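# Build a self-supporting ring of sticks around the well

## Task

Form a closed ring of wooden sticks around the centre of the well (x = 0, y = 0). In the ring, every stick must have one end lying on a desk and its other end lying on the following stick. Sticks may overhang the well, and you may use as many or as few arms as you like. The ring has to stand by itself: anything that stays in place only because a robot is holding or touching it does not count. At the end, open the grippers and move the arms away from the sticks.

## Robot and tools

SETUP. There are four identical i2rt Big YAM arms: arm1, arm2, arm3 and arm4. Each has six joints, a two-finger gripper and a wrist camera, and each is bolted to its own desk. The desks surround a square opening called the well, which has nothing under it except the floor. One shared scene frame is used. Its origin is on the floor, +z points up, and the well is centred at x = 0, y = 0 with its edges parallel to x and y. The approximate foot positions in metres, with the facing direction in degrees counter-clockwise from +x, are: arm1 (+0.22, +0.56, +0.72) facing -90; arm2 (-0.52, +0.50, +0.72) facing -90; arm3 (-0.22, -0.56, +0.72) facing +90; arm4 (+0.52, -0.50, +0.72) facing +90. A hand can reach about 1.0 m from its joint 1 axis. The 'hand' is the point halfway between the fingertips. Its z axis runs along the fingers, and the fingers open and close along its y axis. No result line prints the exact foot poses.

JOINTS. Every value you send is an absolute target, never an offset. Angles are in radians and the gripper is in metres. The ranges below are followed by the tolerance that counts as reaching the target.
- joint1_rad: -2.879 to 2.879 (±0.045). Turns the arm about its foot. Positive is counter-clockwise seen from above, and 0 points along the foot's facing direction.
- joint2_rad: 0 to 3.141 (±0.14). Shoulder. At 0 the upper arm lies roughly flat, pointing backward. Increasing it lifts the upper arm and then brings it forward.
- joint3_rad: 0 to 3.019 (±0.09). Elbow. At 0 the forearm is folded back onto the upper arm, and larger values open it.
- joint4_rad: -1.692 to 1.57 (±0.055). Hand pitch. Positive tips the fingers up.
- joint5_rad: -1.57 to 1.57 (±0.03). Sideways swing of the hand. Positive goes to the arm's right.
- joint6_rad: -2.094 to 2.094 (±0.035). Hand roll. Positive is clockwise when viewed from behind the hand.
- gripper_m: 0 to 0.093 (±0.003). The gap between the fingertips. Each finger pad can squeeze with roughly 50 to 62 N.
With joints 1 and 6 at 0 and the hand level and pointing forward, the wrist camera sits on top of the hand and looks toward the fingertips. The joints move at different speeds, so the hand may take a wide, curved path between two postures.

TOOLS.
- execute_actions: takes actions, a list that is either empty or holds a single action object. The action's keys are robot names. Each robot's value is {"joints": {...}}, which holds any subset of joint1_rad to joint6_rad and gripper_m. All commanded motions start at the same moment but may finish at different times, and no action runs longer than 15 s. A joint or robot left out of the action may keep pushing toward whatever it was last told. The optional cameras argument lists camera names: arm1_cam_wrist, arm2_cam_wrist, arm3_cam_wrist, arm4_cam_wrist, cam_high, or all. If it is missing, null or ["all"], every camera is returned, and [] returns none. An empty actions list only reports the state and images. If a call has an unknown key, a value out of range or a bad camera name, the whole call is rejected and nothing moves. If a result reports a stop, the remaining execute_actions, wait and finished_scene calls in that same reply are skipped.
- wait: seconds, from 0 to 10. It sends no new commands and returns the same state and images as an empty action.
- zoom_image: camera plus region [x0, y0, x1, y1], given in pixels measured from the top-left corner of that camera's most recent full image. The region can be at most 504 by 504.
- finished_scene: scene, the number of the current scene. This closes the scene permanently and reports whether the goal was met.

CAMERAS. The wrist cameras are fisheye, 616x616, with a focal length of about 207 to 209 px. cam_high is fixed in the room, is a pinhole camera with radial distortion, is 504x504, and has a vertical field of view of about 85.7 degrees. The pictures line gives the order of the images.

RESULT LINES. joint_positions gives the current joint angles. joint_status says how each commanded motion ended:
- off_target: the joint stopped short and may still be pushing.
- contact_stop: the joint gave up its target and now holds where it stopped.
- time_out: the joint ran out of time. It either holds in place or keeps its target, or a target no more than 0.375, 0.375, 0.113, 0.225, 0.075 and 0.3 rad away for joints 1 to 6, and keeps pushing toward it. If the obstruction clears, the joint moves on by itself.
- not_followed: a self- and inter-arm collision check blocked the arm's joint targets. This comes with a 'joint command not followed' line and usually a 'cause:' line. The gripper part of the command still runs. The blocked targets may be retried on later actions until they become valid.
The on_its_own section lists motions this call did not command, and 'held at' there is a target, not a position. Joint torques are raw drive outputs in joint order. They carry per-arm offsets, scale factors and noise, so treat them as rough hints. A MOTOR HOT line appears from 85 °C. At 100 °C an OVER-TEMPERATURE FAULT drops that arm and its gripper, and joint_status then shows limit_stop_at_motor_heat. When that happens, send the targets again.

CAUTIONS. An arm does not stop when it touches something and can push very hard. To relieve a push, send the joint its reported position. A joint holding up a load may sag, and a target very close to the current position may produce no movement. Do not let arms press hard against each other, because that fails the task. The collision check can act too late and ignores fingers, gripper housings and wrist cameras. Contact made through an object does not count as arms touching. Do not knock sticks out of the work area. Avoid drops, slips and slams. Keep holds short, since motors heat up while loaded, even while you are thinking. Loose objects may occasionally get a small push from outside. The arms do not wait for one another. The robots keep holding the last command while you compose your reply.

Each tool is called after "Emit:" in YAML: its name, and indented under it one key for each argument.

## Session

Emit:
execute_actions:
  actions: []

Scene clock: 0.00 s.
Joint torques (N m, as the arm reports them, + toward a larger angle): no reading
arm1.joint_positions: joint1_rad=+0.392 joint2_rad=+0.456 joint3_rad=+1.356 joint4_rad=-1.391 joint5_rad=+0.146 joint6_rad=-0.136 gripper_m=+0.094
arm1.joint_status: not commanded
arm1.hand: x=+0.2605 y=+0.3934 z=+1.3311 quat_wxyz=(-0.361, -0.461, -0.725, +0.363) (m; scene frame)
arm2.joint_positions: joint1_rad=+0.275 joint2_rad=+0.604 joint3_rad=+1.446 joint4_rad=-1.443 joint5_rad=-0.136 joint6_rad=+0.099 gripper_m=+0.095
arm2.joint_status: not commanded
arm2.hand: x=-0.4441 y=+0.3098 z=+1.2898 quat_wxyz=(-0.418, -0.544, -0.695, +0.213) (m; scene frame)
arm3.joint_positions: joint1_rad=+0.038 joint2_rad=+0.572 joint3_rad=+1.416 joint4_rad=-1.205 joint5_rad=+0.272 joint6_rad=+0.000 gripper_m=+0.095
arm3.joint_status: not commanded
arm3.hand: x=-0.1815 y=-0.3485 z=+1.3853 quat_wxyz=(-0.470, +0.537, -0.613, -0.340) (m; scene frame)
arm4.joint_positions: joint1_rad=+0.321 joint2_rad=+0.486 joint3_rad=+1.436 joint4_rad=-1.190 joint5_rad=+0.139 joint6_rad=+0.095 gripper_m=+0.094
arm4.joint_status: not commanded
arm4.hand: x=+0.4915 y=-0.3210 z=+1.4115 quat_wxyz=(-0.390, +0.580, -0.532, -0.479) (m; scene frame)
pictures: arm1_cam_wrist, arm2_cam_wrist, arm3_cam_wrist, arm4_cam_wrist, cam_high
Images, in order (width x height): arm1_cam_wrist 616x616, arm2_cam_wrist 616x616, arm3_cam_wrist 616x616, arm4_cam_wrist 616x616, cam_high 504x504.

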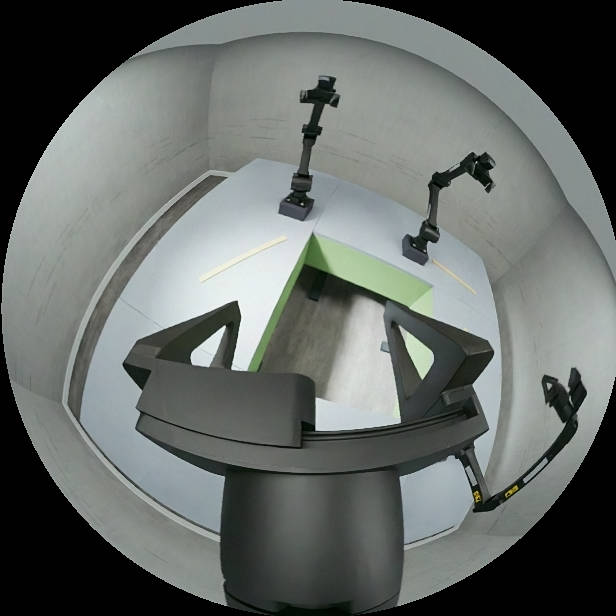

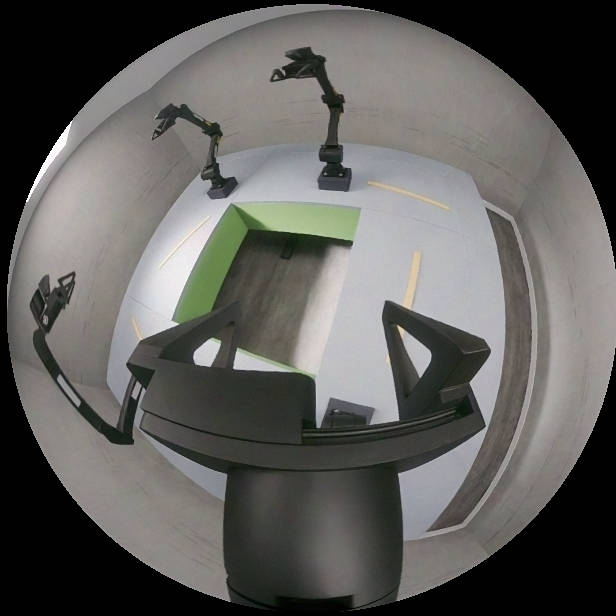

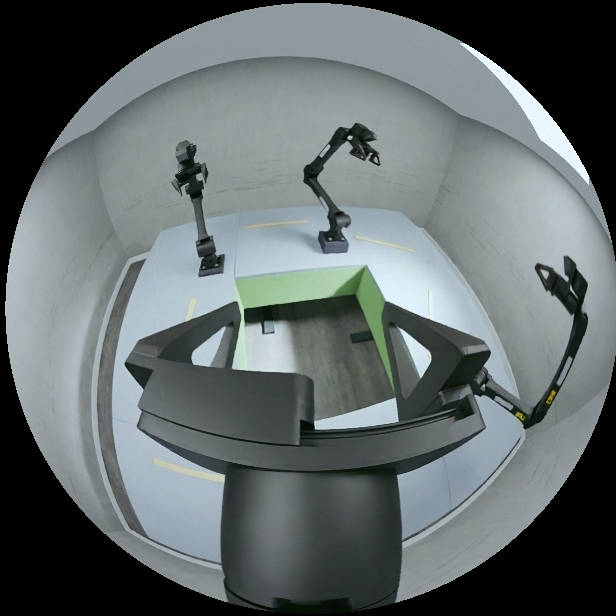

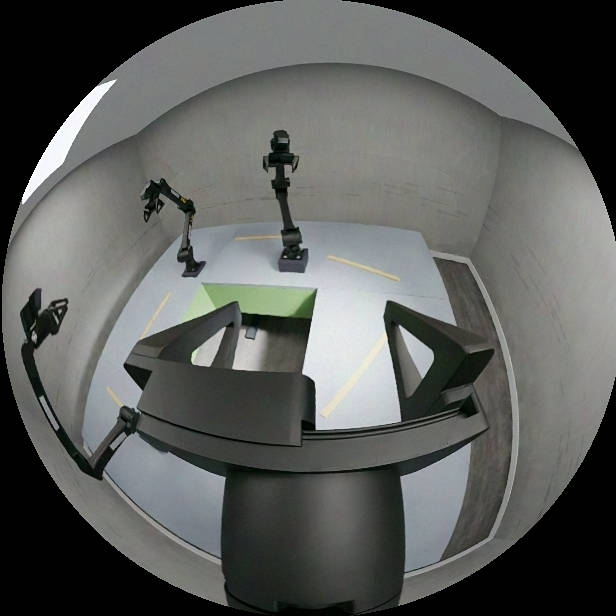

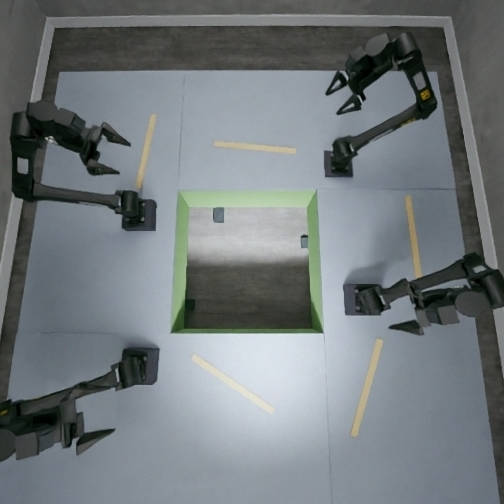

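Emit:
zoom_image:
  camera: "cam_high"
  region: [110, 90, 370, 350]

Emit:
zoom_image:
  camera: "cam_high"
  region: [160, 190, 440, 470]

Emit:
execute_actions:
  actions:
    - {"arm1":{"joints":{"joint1_rad":1.4,"joint2_rad":1.4,"joint3_rad":1.3,"joint4_rad":-1.47,"joint5_rad":0,"joint6_rad":0}},"arm2":{"joints":{"joint1_rad":-0.25,"joint2_rad":1.6,"joint3_rad":1.5,"joint4_rad":-1.47,"joint5_rad":0,"joint6_rad":0}},"arm3":{"joints":{"joint1_rad":1.5,"joint2_rad":1.5,"joint3_rad":1.2,"joint4_rad":-1.27,"joint5_rad":0,"joint6_rad":0}},"arm4":{"joints":{"joint1_rad":-0.2,"joint2_rad":1.7,"joint3_rad":1.5,"joint4_rad":-1.37,"joint5_rad":0,"joint6_rad":0}}}

Region (110, 90, 370, 350) of cam_high's 504x504 image, scaled by 1.938, with more detail than that image has.

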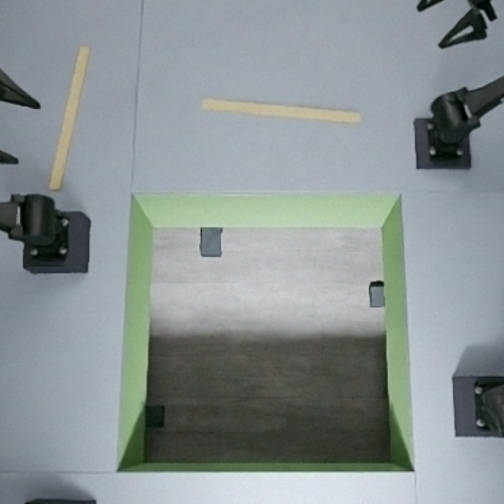

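Region (160, 190, 440, 470) of cam_high's 504x504 image, scaled by 1.800, with more detail than that image has.

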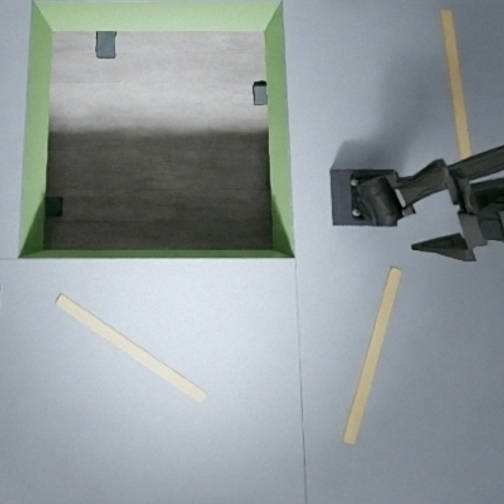

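Scene clock: 13.80 s.
Joint torques (N m, as the arm reports them, + toward a larger angle): arm1=[  1.36 -11.96   9.76  -0.22  -0.14   0.2 ] | arm2=[ -0.68 -14.03  11.3    0.05   0.11  -0.05] | arm3=[ -1.74 -13.56   9.13  -0.31   0.1    0.03] | arm4=[ -0.77 -17.64  10.33  -0.24  -0.03  -0.06]
arm1.joint_positions: joint1_rad=+1.402 joint2_rad=+1.395 joint3_rad=+1.289 joint4_rad=-1.452 joint5_rad=+0.002 joint6_rad=-0.014 gripper_m=+0.095
arm1.joint_status: all done
arm1.hand: x=+0.6184 y=+0.4868 z=+1.0150 quat_wxyz=(-0.001, -0.080, -0.997, -0.002) (m; scene frame)
arm2.joint_positions: joint1_rad=-0.255 joint2_rad=+1.588 joint3_rad=+1.488 joint4_rad=-1.458 joint5_rad=-0.001 joint6_rad=+0.007 gripper_m=+0.095
arm2.joint_status: all done
arm2.hand: x=-0.6435 y=+0.0368 z=+0.9660 quat_wxyz=(-0.006, -0.795, -0.607, +0.005) (m; scene frame)
arm3.joint_positions: joint1_rad=+1.506 joint2_rad=+1.507 joint3_rad=+1.193 joint4_rad=-1.259 joint5_rad=-0.001 joint6_rad=+0.000 gripper_m=+0.095
arm3.joint_status: all done
arm3.hand: x=-0.6441 y=-0.5446 z=+0.9401 quat_wxyz=(-0.007, +1.000, -0.020, -0.001) (m; scene frame)
arm4.joint_positions: joint1_rad=-0.203 joint2_rad=+1.697 joint3_rad=+1.488 joint4_rad=-1.359 joint5_rad=+0.001 joint6_rad=+0.008 gripper_m=+0.094
arm4.joint_status: all done
arm4.hand: x=+0.6392 y=-0.0025 z=+0.9634 quat_wxyz=(-0.001, +0.616, -0.788, +0.001) (m; scene frame)
pictures: arm1_cam_wrist, arm2_cam_wrist, arm3_cam_wrist, arm4_cam_wrist, cam_high
Images, in order (width x height): arm1_cam_wrist 616x616, arm2_cam_wrist 616x616, arm3_cam_wrist 616x616, arm4_cam_wrist 616x616, cam_high 504x504.

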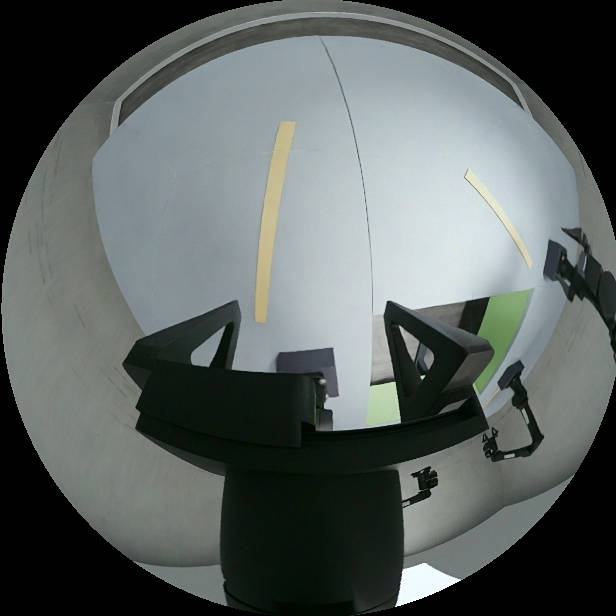

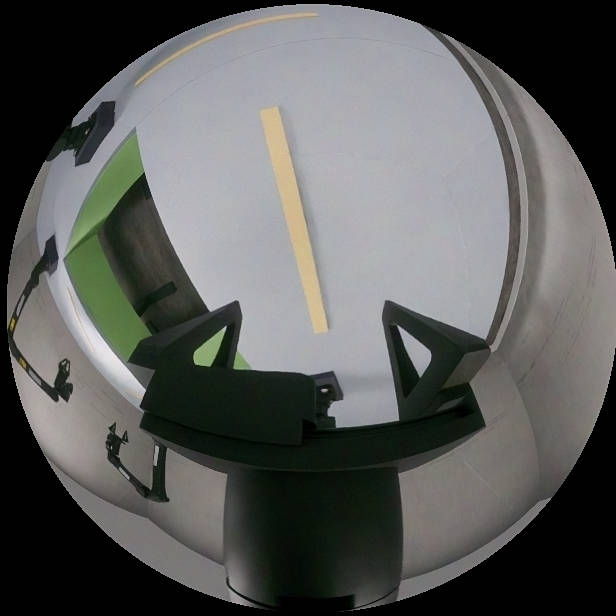

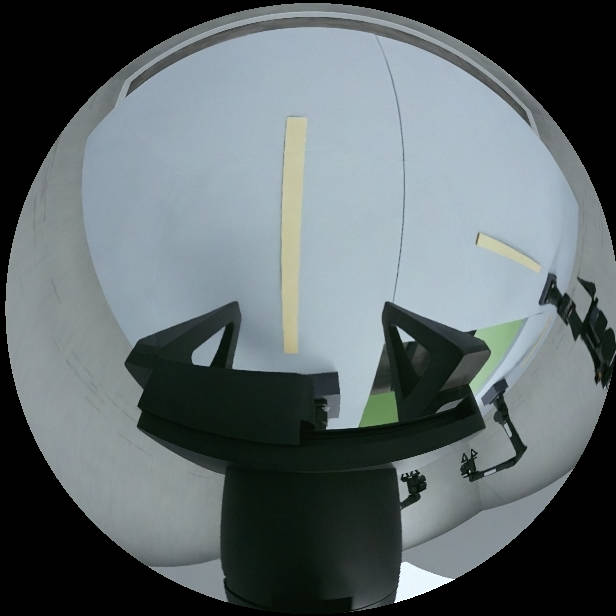

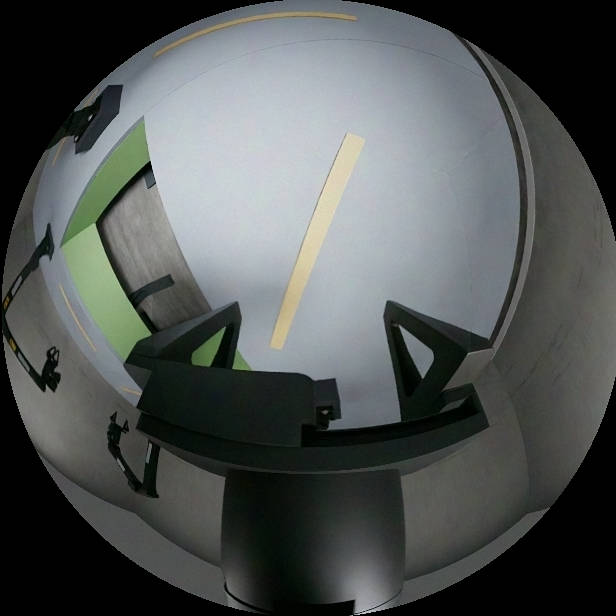

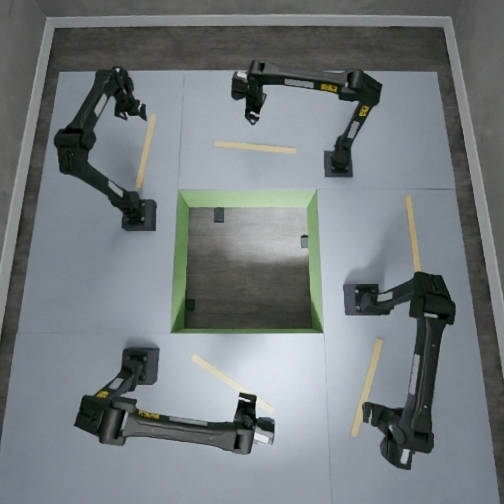

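Emit:
execute_actions:
  actions:
    - {"arm1":{"joints":{"joint1_rad":1.68,"joint2_rad":1.445,"joint3_rad":0.76,"joint4_rad":-0.885,"joint6_rad":0.45}},"arm2":{"joints":{"joint1_rad":-0.26,"joint2_rad":1.513,"joint3_rad":0.99,"joint4_rad":-1.045,"joint6_rad":-0.18}},"arm3":{"joints":{"joint1_rad":1.565,"joint2_rad":1.424,"joint3_rad":0.73,"joint4_rad":-0.875,"joint6_rad":0.15}},"arm4":{"joints":{"joint1_rad":-0.09,"joint2_rad":1.523,"joint3_rad":0.87,"joint4_rad":-0.915,"joint6_rad":0.45}}}

Scene clock: 61.10 s.
Joint torques (N m, as the arm reports them, + toward a larger angle): arm1=[ 0.69 -9.12  7.28  1.31 -0.04  0.2 ] | arm2=[ -1.63 -10.79   9.43   0.96   0.09  -0.04] | arm3=[-1.   -8.27  7.69  0.72  0.11  0.16] | arm4=[ -1.59 -12.51   8.29   0.51   0.04   0.13]
arm1.joint_positions: joint1_rad=+1.690 joint2_rad=+1.434 joint3_rad=+0.757 joint4_rad=-0.905 joint5_rad=+0.001 joint6_rad=+0.436 gripper_m=+0.095
arm1.joint_status: all done
arm1.hand: x=+0.5475 y=+0.5967 z=+0.8174 quat_wxyz=(+0.011, -0.160, -0.987, -0.001) (m; scene frame)
arm2.joint_positions: joint1_rad=-0.255 joint2_rad=+1.499 joint3_rad=+0.985 joint4_rad=-1.058 joint5_rad=-0.001 joint6_rad=-0.173 gripper_m=+0.095
arm2.joint_status: all done
arm2.hand: x=-0.6215 y=+0.1188 z=+0.8214 quat_wxyz=(-0.001, -0.737, -0.676, -0.001) (m; scene frame)
arm3.joint_positions: joint1_rad=+1.570 joint2_rad=+1.424 joint3_rad=+0.719 joint4_rad=-0.886 joint5_rad=+0.000 joint6_rad=+0.140 gripper_m=+0.095
arm3.joint_status: all done
arm3.hand: x=-0.5365 y=-0.5674 z=+0.8121 quat_wxyz=(-0.008, +0.998, -0.059, +0.007) (m; scene frame)
arm4.joint_positions: joint1_rad=-0.086 joint2_rad=+1.524 joint3_rad=+0.860 joint4_rad=-0.926 joint5_rad=+0.000 joint6_rad=+0.441 gripper_m=+0.094
arm4.joint_status: all done
arm4.hand: x=+0.5636 y=-0.1346 z=+0.8218 quat_wxyz=(+0.006, +0.484, -0.875, +0.009) (m; scene frame)
pictures: arm1_cam_wrist, arm2_cam_wrist, arm3_cam_wrist, arm4_cam_wrist, cam_high
Images, in order (width x height): arm1_cam_wrist 616x616, arm2_cam_wrist 616x616, arm3_cam_wrist 616x616, arm4_cam_wrist 616x616, cam_high 504x504.

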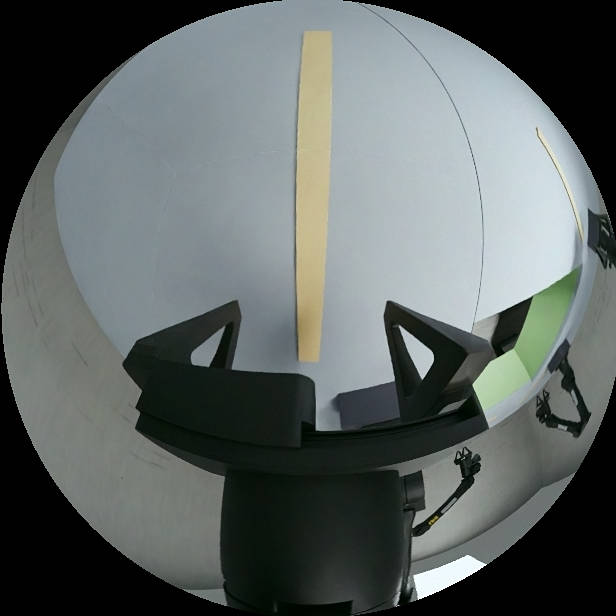

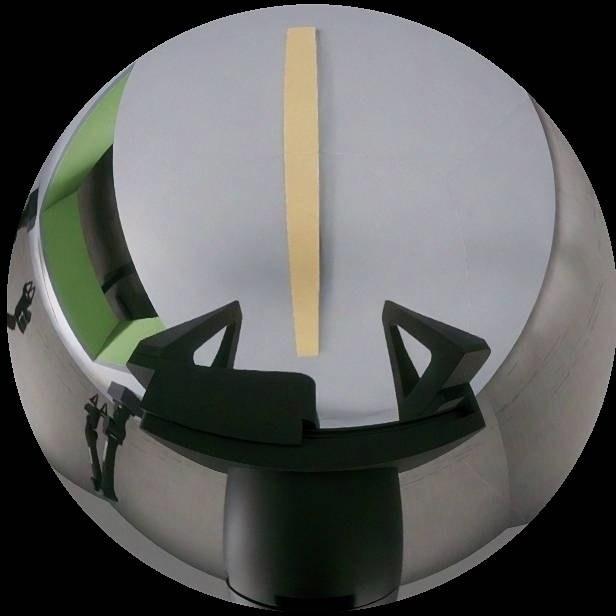

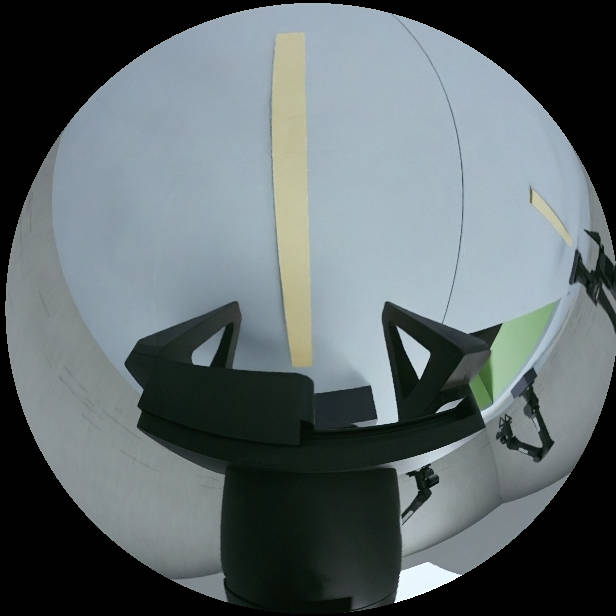

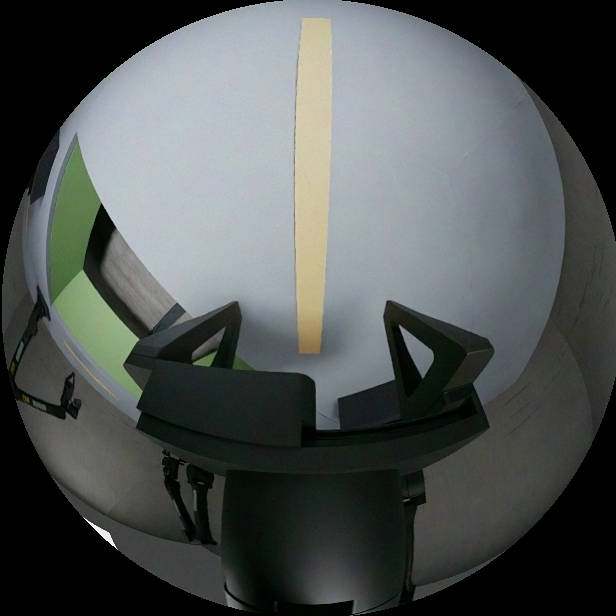

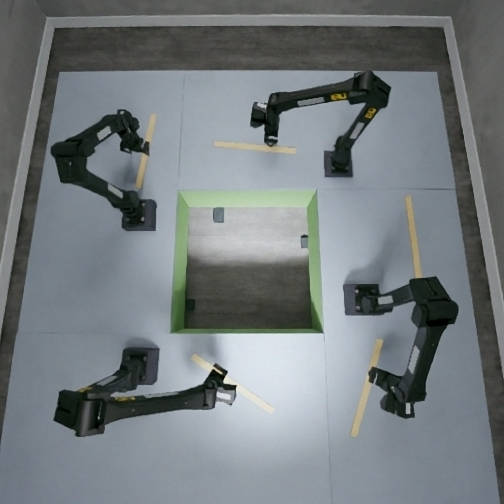

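Emit:
execute_actions:
  actions:
    - {"arm1":{"joints":{"joint2_rad":1.655,"joint3_rad":0.677,"joint4_rad":-0.57,"joint6_rad":0.48,"gripper_m":0.07}},"arm2":{"joints":{"joint1_rad":-0.23,"joint2_rad":1.658,"joint3_rad":0.883,"joint4_rad":-0.79,"joint6_rad":-0.18,"gripper_m":0.07}},"arm3":{"joints":{"joint1_rad":1.62,"joint2_rad":1.63,"joint3_rad":0.652,"joint4_rad":-0.57,"joint6_rad":0.18,"gripper_m":0.07}},"arm4":{"joints":{"joint2_rad":1.72,"joint3_rad":0.786,"joint4_rad":-0.615,"joint6_rad":0.47,"gripper_m":0.07}}}

Scene clock: 76.90 s.
Joint torques (N m, as the arm reports them, + toward a larger angle): arm1=[  0.73 -11.53   5.53   1.31  -0.03   0.2 ] | arm2=[ -1.51 -11.68   7.87   0.93   0.03  -0.05] | arm3=[-0.94 -9.94  5.69  0.71  0.16  0.15] | arm4=[ -1.42 -11.85   6.25   0.68   0.09   0.1 ]
arm1.joint_positions: joint1_rad=+1.690 joint2_rad=+1.656 joint3_rad=+0.672 joint4_rad=-0.589 joint5_rad=+0.001 joint6_rad=+0.466 gripper_m=+0.070
arm1.joint_status: all done
arm1.hand: x=+0.5470 y=+0.5975 z=+0.7259 quat_wxyz=(+0.006, -0.175, -0.984, -0.002) (m; scene frame)
arm2.joint_positions: joint1_rad=-0.231 joint2_rad=+1.645 joint3_rad=+0.879 joint4_rad=-0.803 joint5_rad=+0.001 joint6_rad=-0.173 gripper_m=+0.070
arm2.joint_status: all done
arm2.hand: x=-0.6122 y=+0.1175 z=+0.7343 quat_wxyz=(-0.001, -0.729, -0.685, +0.001) (m; scene frame)
arm3.joint_positions: joint1_rad=+1.618 joint2_rad=+1.632 joint3_rad=+0.645 joint4_rad=-0.582 joint5_rad=-0.002 joint6_rad=+0.170 gripper_m=+0.070
arm3.joint_status: all done
arm3.hand: x=-0.5405 y=-0.5823 z=+0.7299 quat_wxyz=(-0.007, +0.999, -0.049, -0.004) (m; scene frame)
arm4.joint_positions: joint1_rad=-0.090 joint2_rad=+1.708 joint3_rad=+0.782 joint4_rad=-0.627 joint5_rad=-0.002 joint6_rad=+0.462 gripper_m=+0.070
arm4.joint_status: all done
arm4.hand: x=+0.5658 y=-0.1281 z=+0.7364 quat_wxyz=(-0.005, +0.474, -0.881, -0.007) (m; scene frame)
pictures: arm1_cam_wrist, arm2_cam_wrist, arm3_cam_wrist, arm4_cam_wrist, cam_high
Images, in order (width x height): arm1_cam_wrist 616x616, arm2_cam_wrist 616x616, arm3_cam_wrist 616x616, arm4_cam_wrist 616x616, cam_high 504x504.

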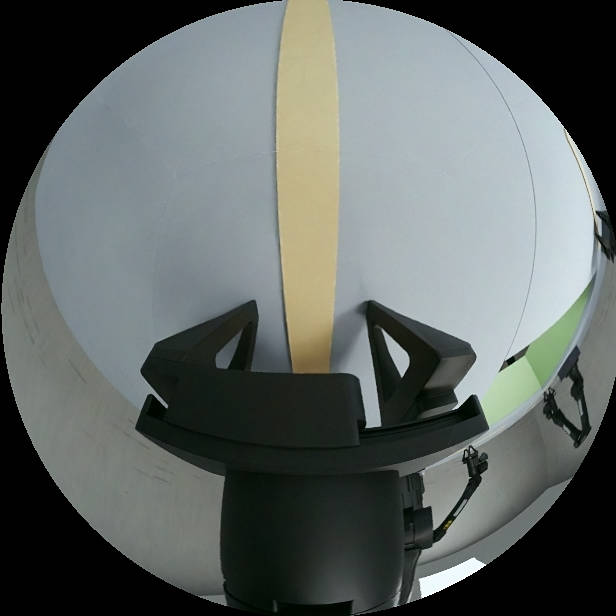

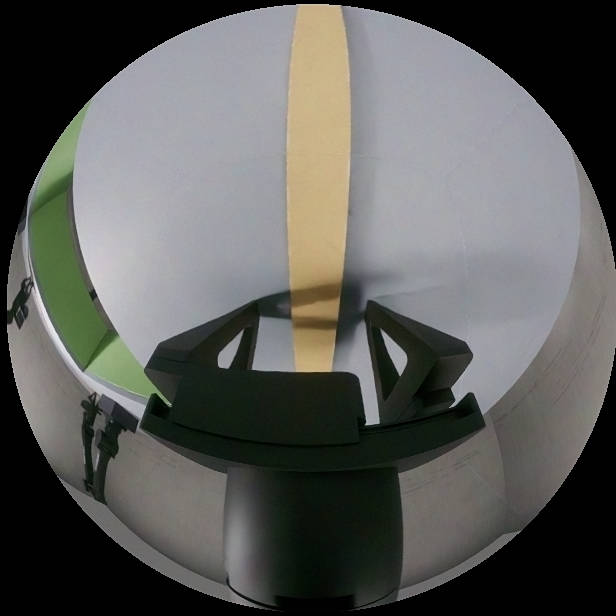

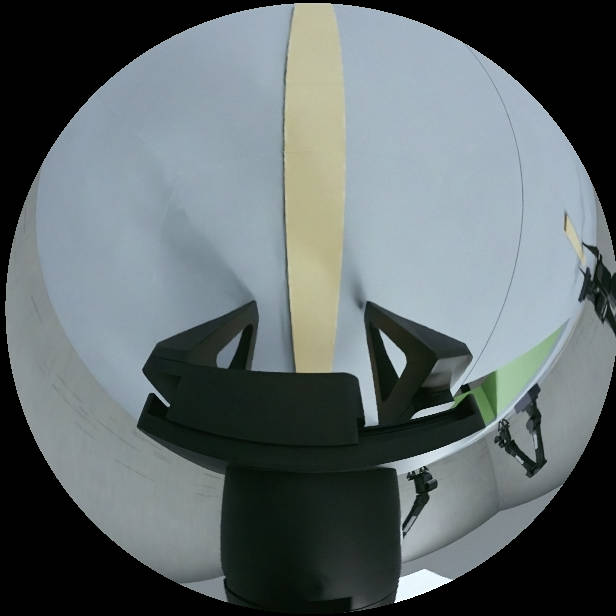

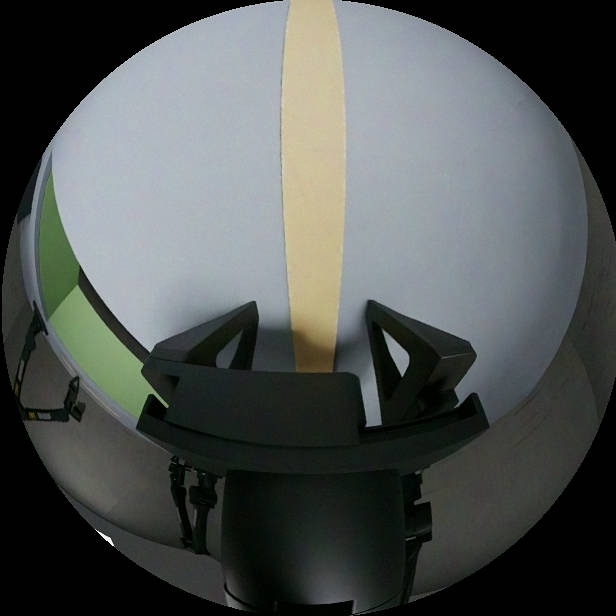

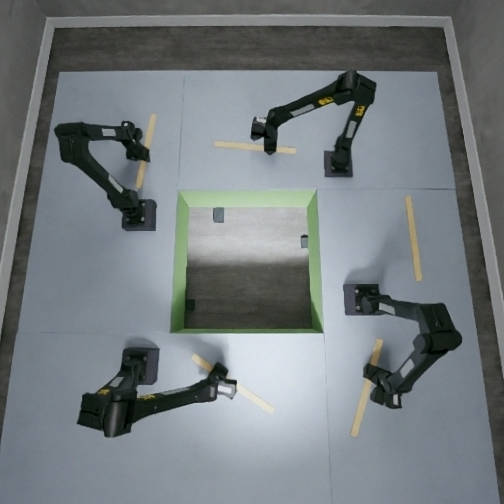

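Emit:
execute_actions:
  actions:
    - {"arm1":{"joints":{"joint2_rad":1.675,"joint4_rad":-0.54}},"arm2":{"joints":{"joint2_rad":1.685,"joint4_rad":-0.76}},"arm3":{"joints":{"joint2_rad":1.655,"joint4_rad":-0.55}},"arm4":{"joints":{"joint2_rad":1.75,"joint4_rad":-0.60}}}
  cameras: ["arm1_cam_wrist","arm4_cam_wrist"]

Scene clock: 82.97 s.
Joint torques (N m, as the arm reports them, + toward a larger angle): arm1=[ 0.55 -9.83  5.51  1.79 -0.03  0.17] | arm2=[-1.07 -9.11  7.86  1.48  0.04  0.01] | arm3=[-0.27 -7.84  5.68  1.05  0.17  0.13] | arm4=[-1.37 -9.06  6.16  1.04  0.07  0.04]
arm1.joint_positions: joint1_rad=+1.690 joint2_rad=+1.656 joint3_rad=+0.672 joint4_rad=-0.569 joint5_rad=+0.001 joint6_rad=+0.468 gripper_m=+0.070
arm1.joint_status: all done
arm1.hand: x=+0.5520 y=+0.5981 z=+0.7259 quat_wxyz=(-0.003, -0.176, -0.984, -0.005) (m; scene frame)
arm2.joint_positions: joint1_rad=-0.231 joint2_rad=+1.647 joint3_rad=+0.879 joint4_rad=-0.787 joint5_rad=+0.000 joint6_rad=-0.179 gripper_m=+0.070
arm2.joint_status: all done
arm2.hand: x=-0.6129 y=+0.1140 z=+0.7338 quat_wxyz=(-0.006, -0.727, -0.687, +0.007) (m; scene frame)
arm3.joint_positions: joint1_rad=+1.618 joint2_rad=+1.634 joint3_rad=+0.645 joint4_rad=-0.567 joint5_rad=-0.002 joint6_rad=+0.171 gripper_m=+0.070
arm3.joint_status: all done
arm3.hand: x=-0.5436 y=-0.5825 z=+0.7293 quat_wxyz=(-0.006, +0.999, -0.049, -0.010) (m; scene frame)
arm4.joint_positions: joint1_rad=-0.090 joint2_rad=+1.710 joint3_rad=+0.782 joint4_rad=-0.622 joint5_rad=-0.001 joint6_rad=+0.468 gripper_m=+0.070
arm4.joint_status: all done
arm4.hand: x=+0.5661 y=-0.1273 z=+0.7355 quat_wxyz=(-0.006, +0.471, -0.882, -0.007) (m; scene frame)
pictures: arm1_cam_wrist, arm4_cam_wrist
Images, in order (width x height): arm1_cam_wrist 616x616, arm4_cam_wrist 616x616.

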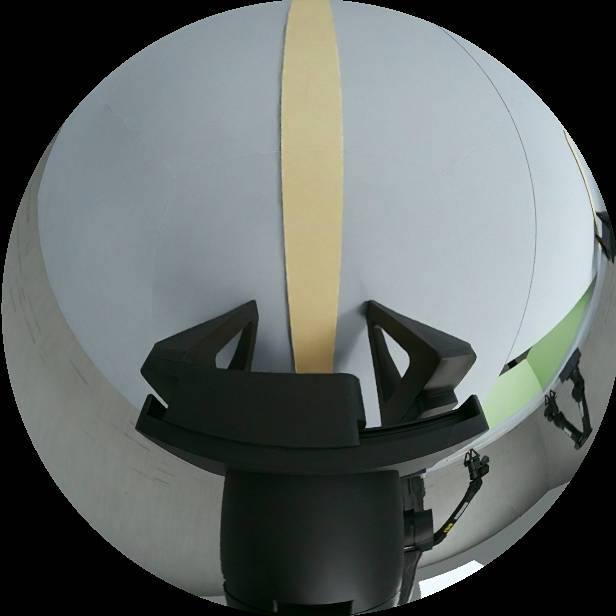

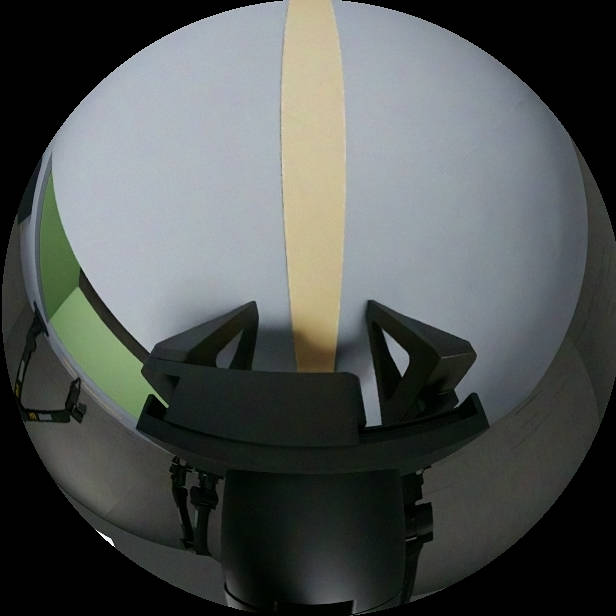

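Emit:
execute_actions:
  actions:
    - {"arm1":{"joints":{"joint2_rad":1.71}},"arm2":{"joints":{"joint2_rad":1.71}},"arm3":{"joints":{"joint2_rad":1.68}},"arm4":{"joints":{"joint2_rad":1.78}}}
  cameras: []

Scene clock: 86.13 s.
Joint torques (N m, as the arm reports them, + toward a larger angle): arm1=[ 0.7  -7.04  5.54  1.78 -0.05  0.15] | arm2=[-1.4  -6.57  7.85  1.47  0.04  0.05] | arm3=[-0.53 -5.72  5.79  1.11  0.18  0.16] | arm4=[-1.36 -6.6   6.14  1.07  0.02 -0.02]
arm1.joint_positions: joint1_rad=+1.690 joint2_rad=+1.657 joint3_rad=+0.672 joint4_rad=-0.569 joint5_rad=+0.001 joint6_rad=+0.470 gripper_m=+0.070
arm1.joint_status: all done
arm1.hand: x=+0.5518 y=+0.5981 z=+0.7255 quat_wxyz=(-0.003, -0.178, -0.984, -0.005) (m; scene frame)
arm2.joint_positions: joint1_rad=-0.231 joint2_rad=+1.648 joint3_rad=+0.879 joint4_rad=-0.787 joint5_rad=+0.000 joint6_rad=-0.182 gripper_m=+0.070
arm2.joint_status: all done
arm2.hand: x=-0.6128 y=+0.1141 z=+0.7332 quat_wxyz=(-0.005, -0.725, -0.688, +0.006) (m; scene frame)
arm3.joint_positions: joint1_rad=+1.618 joint2_rad=+1.635 joint3_rad=+0.645 joint4_rad=-0.567 joint5_rad=-0.002 joint6_rad=+0.171 gripper_m=+0.070
arm3.joint_status: all done
arm3.hand: x=-0.5434 y=-0.5825 z=+0.7290 quat_wxyz=(-0.006, +0.999, -0.049, -0.009) (m; scene frame)
arm4.joint_positions: joint1_rad=-0.089 joint2_rad=+1.712 joint3_rad=+0.782 joint4_rad=-0.622 joint5_rad=+0.000 joint6_rad=+0.473 gripper_m=+0.070
arm4.joint_status: all done
arm4.hand: x=+0.5660 y=-0.1276 z=+0.7348 quat_wxyz=(-0.006, +0.469, -0.883, -0.006) (m; scene frame)
pictures: none
No camera images: the call's "cameras" was empty. Leave "cameras" out to get every camera's image.

Emit:
execute_actions:
  actions:
    - {"arm1":{"joints":{"joint2_rad":1.735}},"arm2":{"joints":{"joint2_rad":1.735}},"arm3":{"joints":{"joint2_rad":1.71}},"arm4":{"joints":{"joint2_rad":1.805}}}
  cameras: []

Scene clock: 89.37 s.
Joint torques (N m, as the arm reports them, + toward a larger angle): arm1=[ 0.78 -4.96  5.52  1.73 -0.07  0.1 ] | arm2=[-0.86 -4.95  7.78  1.49  0.12  0.09] | arm3=[-0.45 -3.4   5.74  1.01  0.21  0.16] | arm4=[-1.68 -4.2   6.08  1.06  0.01 -0.01]
arm1.joint_positions: joint1_rad=+1.690 joint2_rad=+1.659 joint3_rad=+0.672 joint4_rad=-0.569 joint5_rad=+0.002 joint6_rad=+0.475 gripper_m=+0.070
arm1.joint_status: all done
arm1.hand: x=+0.5515 y=+0.5979 z=+0.7250 quat_wxyz=(-0.002, -0.180, -0.984, -0.005) (m; scene frame)
arm2.joint_positions: joint1_rad=-0.231 joint2_rad=+1.650 joint3_rad=+0.879 joint4_rad=-0.787 joint5_rad=-0.001 joint6_rad=-0.187 gripper_m=+0.070
arm2.joint_status: all done
arm2.hand: x=-0.6127 y=+0.1143 z=+0.7326 quat_wxyz=(-0.005, -0.724, -0.690, +0.005) (m; scene frame)
arm3.joint_positions: joint1_rad=+1.618 joint2_rad=+1.637 joint3_rad=+0.645 joint4_rad=-0.567 joint5_rad=-0.002 joint6_rad=+0.171 gripper_m=+0.070
arm3.joint_status: all done
arm3.hand: x=-0.5431 y=-0.5825 z=+0.7285 quat_wxyz=(-0.006, +0.999, -0.049, -0.008) (m; scene frame)
arm4.joint_positions: joint1_rad=-0.089 joint2_rad=+1.714 joint3_rad=+0.783 joint4_rad=-0.623 joint5_rad=+0.001 joint6_rad=+0.473 gripper_m=+0.070
arm4.joint_status: all done
arm4.hand: x=+0.5661 y=-0.1275 z=+0.7345 quat_wxyz=(-0.005, +0.469, -0.883, -0.005) (m; scene frame)
pictures: none
No camera images: the call's "cameras" was empty. Leave "cameras" out to get every camera's image.

Emit:
execute_actions:
  actions:
    - {"arm1":{"joints":{"gripper_m":0.015}},"arm2":{"joints":{"gripper_m":0.015}},"arm3":{"joints":{"gripper_m":0.015}},"arm4":{"joints":{"gripper_m":0.015}}}
  cameras: ["arm1_cam_wrist","arm4_cam_wrist"]

Scene clock: 92.00 s.
Joint torques (N m, as the arm reports them, + toward a larger angle): arm1=[ 1.89 -5.34  5.46  1.79 -1.    0.11] | arm2=[-1.28 -5.94  7.07  1.35  0.16  0.09] | arm3=[-1.36 -4.26  5.06  0.93  0.87  0.13] | arm4=[-1.67 -5.69  5.06  1.03 -0.05 -0.03]
arm1.joint_positions: joint1_rad=+1.673 joint2_rad=+1.662 joint3_rad=+0.673 joint4_rad=-0.569 joint5_rad=+0.022 joint6_rad=+0.476 gripper_m=+0.028
arm1.joint_status: gripper_m off_target (ended at +0.028, target +0.015)
arm1.hand: x=+0.5519 y=+0.5885 z=+0.7240 quat_wxyz=(-0.003, -0.189, -0.982, +0.006) (m; scene frame)
arm2.joint_positions: joint1_rad=-0.231 joint2_rad=+1.658 joint3_rad=+0.889 joint4_rad=-0.784 joint5_rad=-0.003 joint6_rad=-0.186 gripper_m=+0.028
arm2.joint_status: gripper_m off_target (ended at +0.028, target +0.015)
arm2.hand: x=-0.6135 y=+0.1095 z=+0.7324 quat_wxyz=(-0.007, -0.724, -0.690, +0.007) (m; scene frame)
arm3.joint_positions: joint1_rad=+1.628 joint2_rad=+1.647 joint3_rad=+0.655 joint4_rad=-0.566 joint5_rad=-0.020 joint6_rad=+0.171 gripper_m=+0.028
arm3.joint_status: gripper_m off_target (ended at +0.028, target +0.015)
arm3.hand: x=-0.5467 y=-0.5890 z=+0.7275 quat_wxyz=(+0.003, +0.999, -0.045, -0.008) (m; scene frame)
arm4.joint_positions: joint1_rad=-0.089 joint2_rad=+1.724 joint3_rad=+0.797 joint4_rad=-0.622 joint5_rad=+0.002 joint6_rad=+0.473 gripper_m=+0.027
arm4.joint_status: gripper_m off_target (ended at +0.027, target +0.015)
arm4.hand: x=+0.5670 y=-0.1218 z=+0.7342 quat_wxyz=(-0.007, +0.469, -0.883, -0.007) (m; scene frame)
pictures: arm1_cam_wrist, arm4_cam_wrist
Images, in order (width x height): arm1_cam_wrist 616x616, arm4_cam_wrist 616x616.

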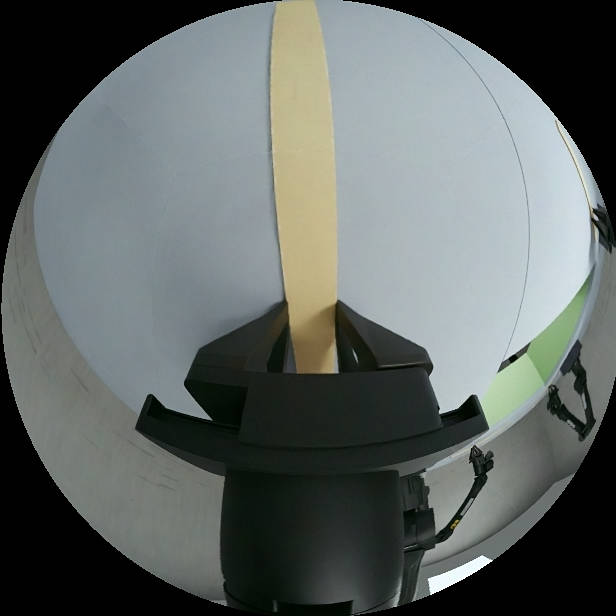

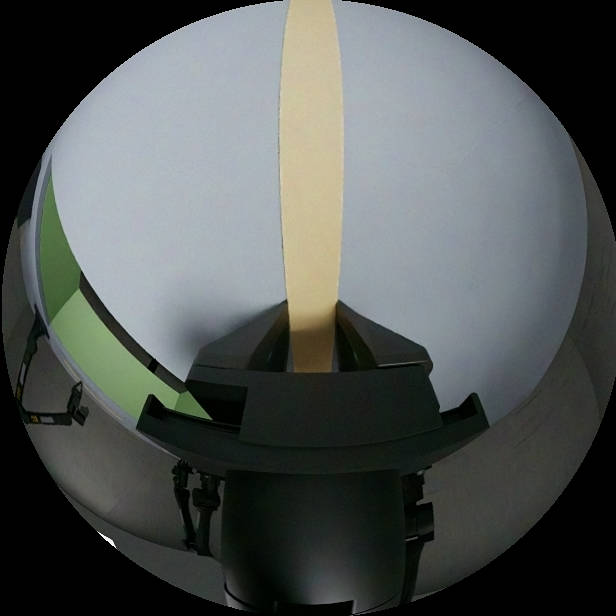

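Emit:
execute_actions:
  actions:
    - {"arm1":{"joints":{"joint2_rad":1.445,"joint3_rad":0.76,"joint4_rad":-0.885}},"arm2":{"joints":{"joint2_rad":1.513,"joint3_rad":0.99,"joint4_rad":-1.045}},"arm3":{"joints":{"joint2_rad":1.424,"joint3_rad":0.73,"joint4_rad":-0.875}},"arm4":{"joints":{"joint2_rad":1.523,"joint3_rad":0.87,"joint4_rad":-0.915}}}

Scene clock: 96.70 s.
Joint torques (N m, as the arm reports them, + toward a larger angle): arm1=[ 1.86 -8.85  9.14 -0.24 -0.17  0.08] | arm2=[ -1.18 -10.19  11.25   0.02   0.12   0.09] | arm3=[-1.52 -7.28  9.35 -0.22  0.19  0.13] | arm4=[ -1.51 -10.46   9.91  -0.17  -0.05  -0.02]
arm1.joint_positions: joint1_rad=+1.673 joint2_rad=+1.432 joint3_rad=+0.731 joint4_rad=-0.867 joint5_rad=+0.004 joint6_rad=+0.476 gripper_m=+0.028
arm1.joint_status: all done
arm1.hand: x=+0.5450 y=+0.5904 z=+0.8104 quat_wxyz=(+0.004, -0.189, -0.982, -0.002) (m; scene frame)
arm2.joint_positions: joint1_rad=-0.231 joint2_rad=+1.501 joint3_rad=+0.961 joint4_rad=-1.033 joint5_rad=-0.002 joint6_rad=-0.186 gripper_m=+0.028
arm2.joint_status: all done
arm2.hand: x=-0.6111 y=+0.1206 z=+0.8129 quat_wxyz=(-0.002, -0.724, -0.690, -0.001) (m; scene frame)
arm3.joint_positions: joint1_rad=+1.626 joint2_rad=+1.415 joint3_rad=+0.697 joint4_rad=-0.866 joint5_rad=-0.002 joint6_rad=+0.171 gripper_m=+0.028
arm3.joint_status: all done
arm3.hand: x=-0.5304 y=-0.5853 z=+0.8079 quat_wxyz=(-0.007, +0.999, -0.046, +0.004) (m; scene frame)
arm4.joint_positions: joint1_rad=-0.089 joint2_rad=+1.511 joint3_rad=+0.841 joint4_rad=-0.905 joint5_rad=+0.002 joint6_rad=+0.473 gripper_m=+0.027
arm4.joint_status: all done
arm4.hand: x=+0.5649 y=-0.1375 z=+0.8206 quat_wxyz=(+0.000, +0.469, -0.883, +0.004) (m; scene frame)
pictures: arm1_cam_wrist, arm2_cam_wrist, arm3_cam_wrist, arm4_cam_wrist, cam_high
Images, in order (width x height): arm1_cam_wrist 616x616, arm2_cam_wrist 616x616, arm3_cam_wrist 616x616, arm4_cam_wrist 616x616, cam_high 504x504.

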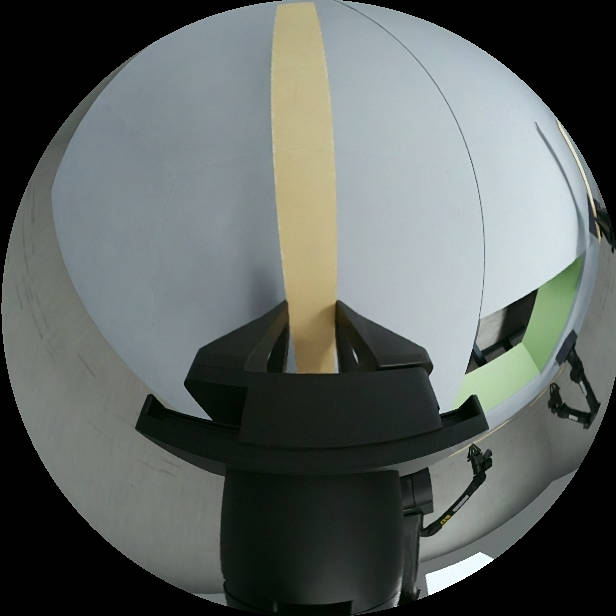

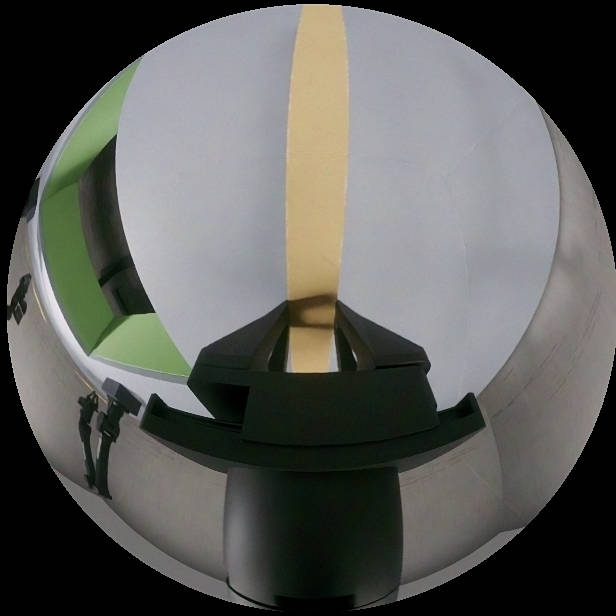

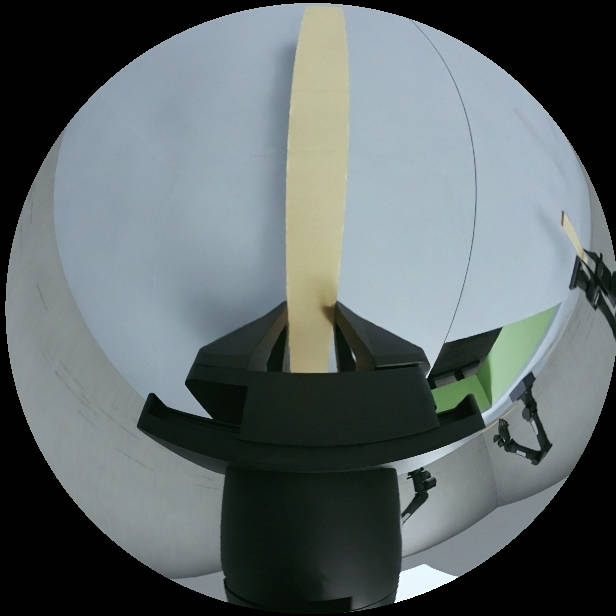

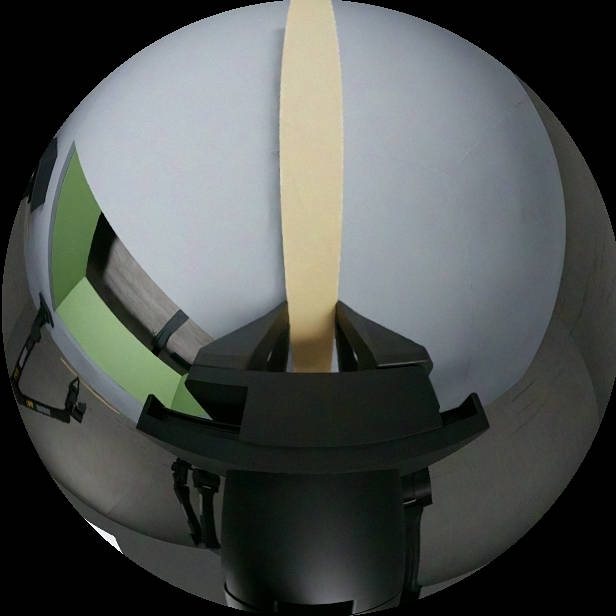

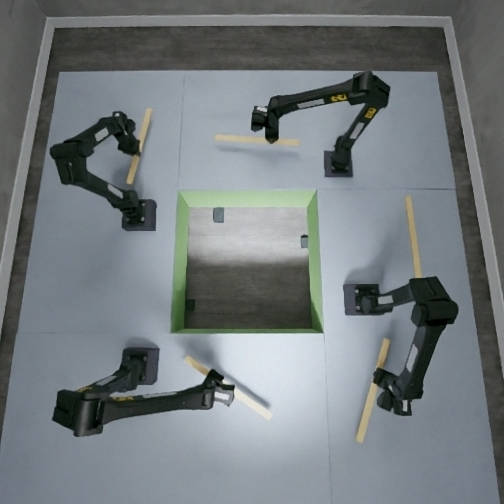

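Emit:
execute_actions:
  actions:
    - {"arm1":{"joints":{"joint1_rad":-0.64,"joint2_rad":1.27,"joint3_rad":0.93,"joint4_rad":-1.045,"joint5_rad":-0.145,"joint6_rad":-1.05}},"arm3":{"joints":{"joint1_rad":-0.665,"joint2_rad":1.28,"joint3_rad":0.935,"joint4_rad":-1.05,"joint5_rad":-0.145,"joint6_rad":-1.15}},"arm2":{"joints":{"joint6_rad":-1.6}},"arm4":{"joints":{"joint6_rad":-1.6}}}
  cameras: ["cam_high","arm1_cam_wrist"]

Scene clock: 119.20 s.
Joint torques (N m, as the arm reports them, + toward a larger angle): arm1=[ 0.99 -8.12  9.63  0.18 -0.28 -0.07] | arm2=[ -1.02 -10.34  11.23   0.01   0.03  -0.06] | arm3=[ 0.03 -8.22  9.74  0.12 -0.25 -0.05] | arm4=[ -1.57 -10.37   9.82  -0.28  -0.16  -0.11]
arm1.joint_positions: joint1_rad=-0.637 joint2_rad=+1.258 joint3_rad=+0.919 joint4_rad=-1.027 joint5_rad=-0.144 joint6_rad=-1.036 gripper_m=+0.028
arm1.joint_status: all done
arm1.hand: x=+0.0101 y=+0.2402 z=+0.9356 quat_wxyz=(-0.060, -0.545, -0.830, +0.105) (m; scene frame)
arm2.joint_positions: joint1_rad=-0.231 joint2_rad=+1.501 joint3_rad=+0.961 joint4_rad=-1.033 joint5_rad=-0.001 joint6_rad=-1.593 gripper_m=+0.028
arm2.joint_status: all done
arm2.hand: x=-0.6112 y=+0.1207 z=+0.8129 quat_wxyz=(-0.002, -0.106, -0.994, +0.000) (m; scene frame)
arm3.joint_positions: joint1_rad=-0.668 joint2_rad=+1.282 joint3_rad=+0.922 joint4_rad=-1.041 joint5_rad=-0.142 joint6_rad=-1.141 gripper_m=+0.028
arm3.joint_status: all done
arm3.hand: x=-0.0090 y=-0.2457 z=+0.9307 quat_wxyz=(-0.097, +0.856, -0.503, -0.067) (m; scene frame)
arm4.joint_positions: joint1_rad=-0.089 joint2_rad=+1.511 joint3_rad=+0.841 joint4_rad=-0.905 joint5_rad=+0.002 joint6_rad=-1.591 gripper_m=+0.027
arm4.joint_status: all done
arm4.hand: x=+0.5649 y=-0.1375 z=+0.8206 quat_wxyz=(+0.003, +0.999, -0.050, +0.002) (m; scene frame)
pictures: arm1_cam_wrist, cam_high
Images, in order (width x height): arm1_cam_wrist 616x616, cam_high 504x504.

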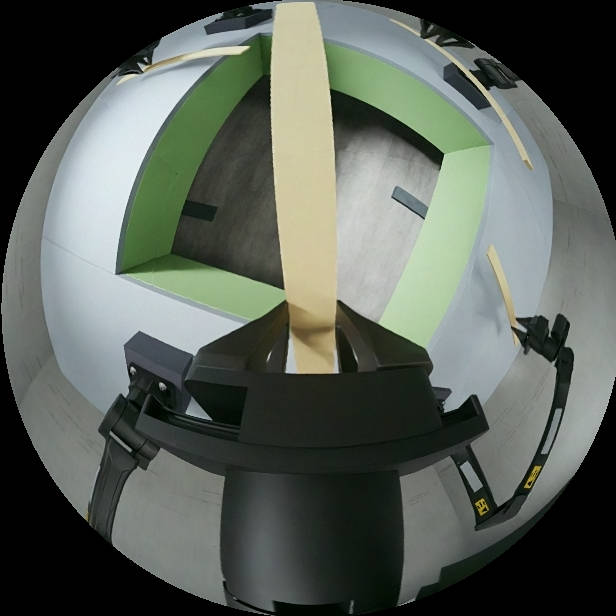

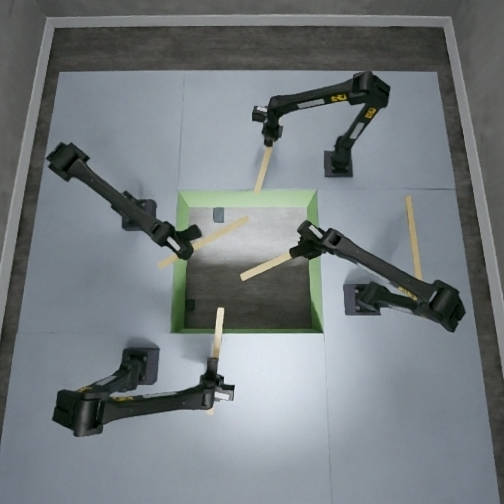

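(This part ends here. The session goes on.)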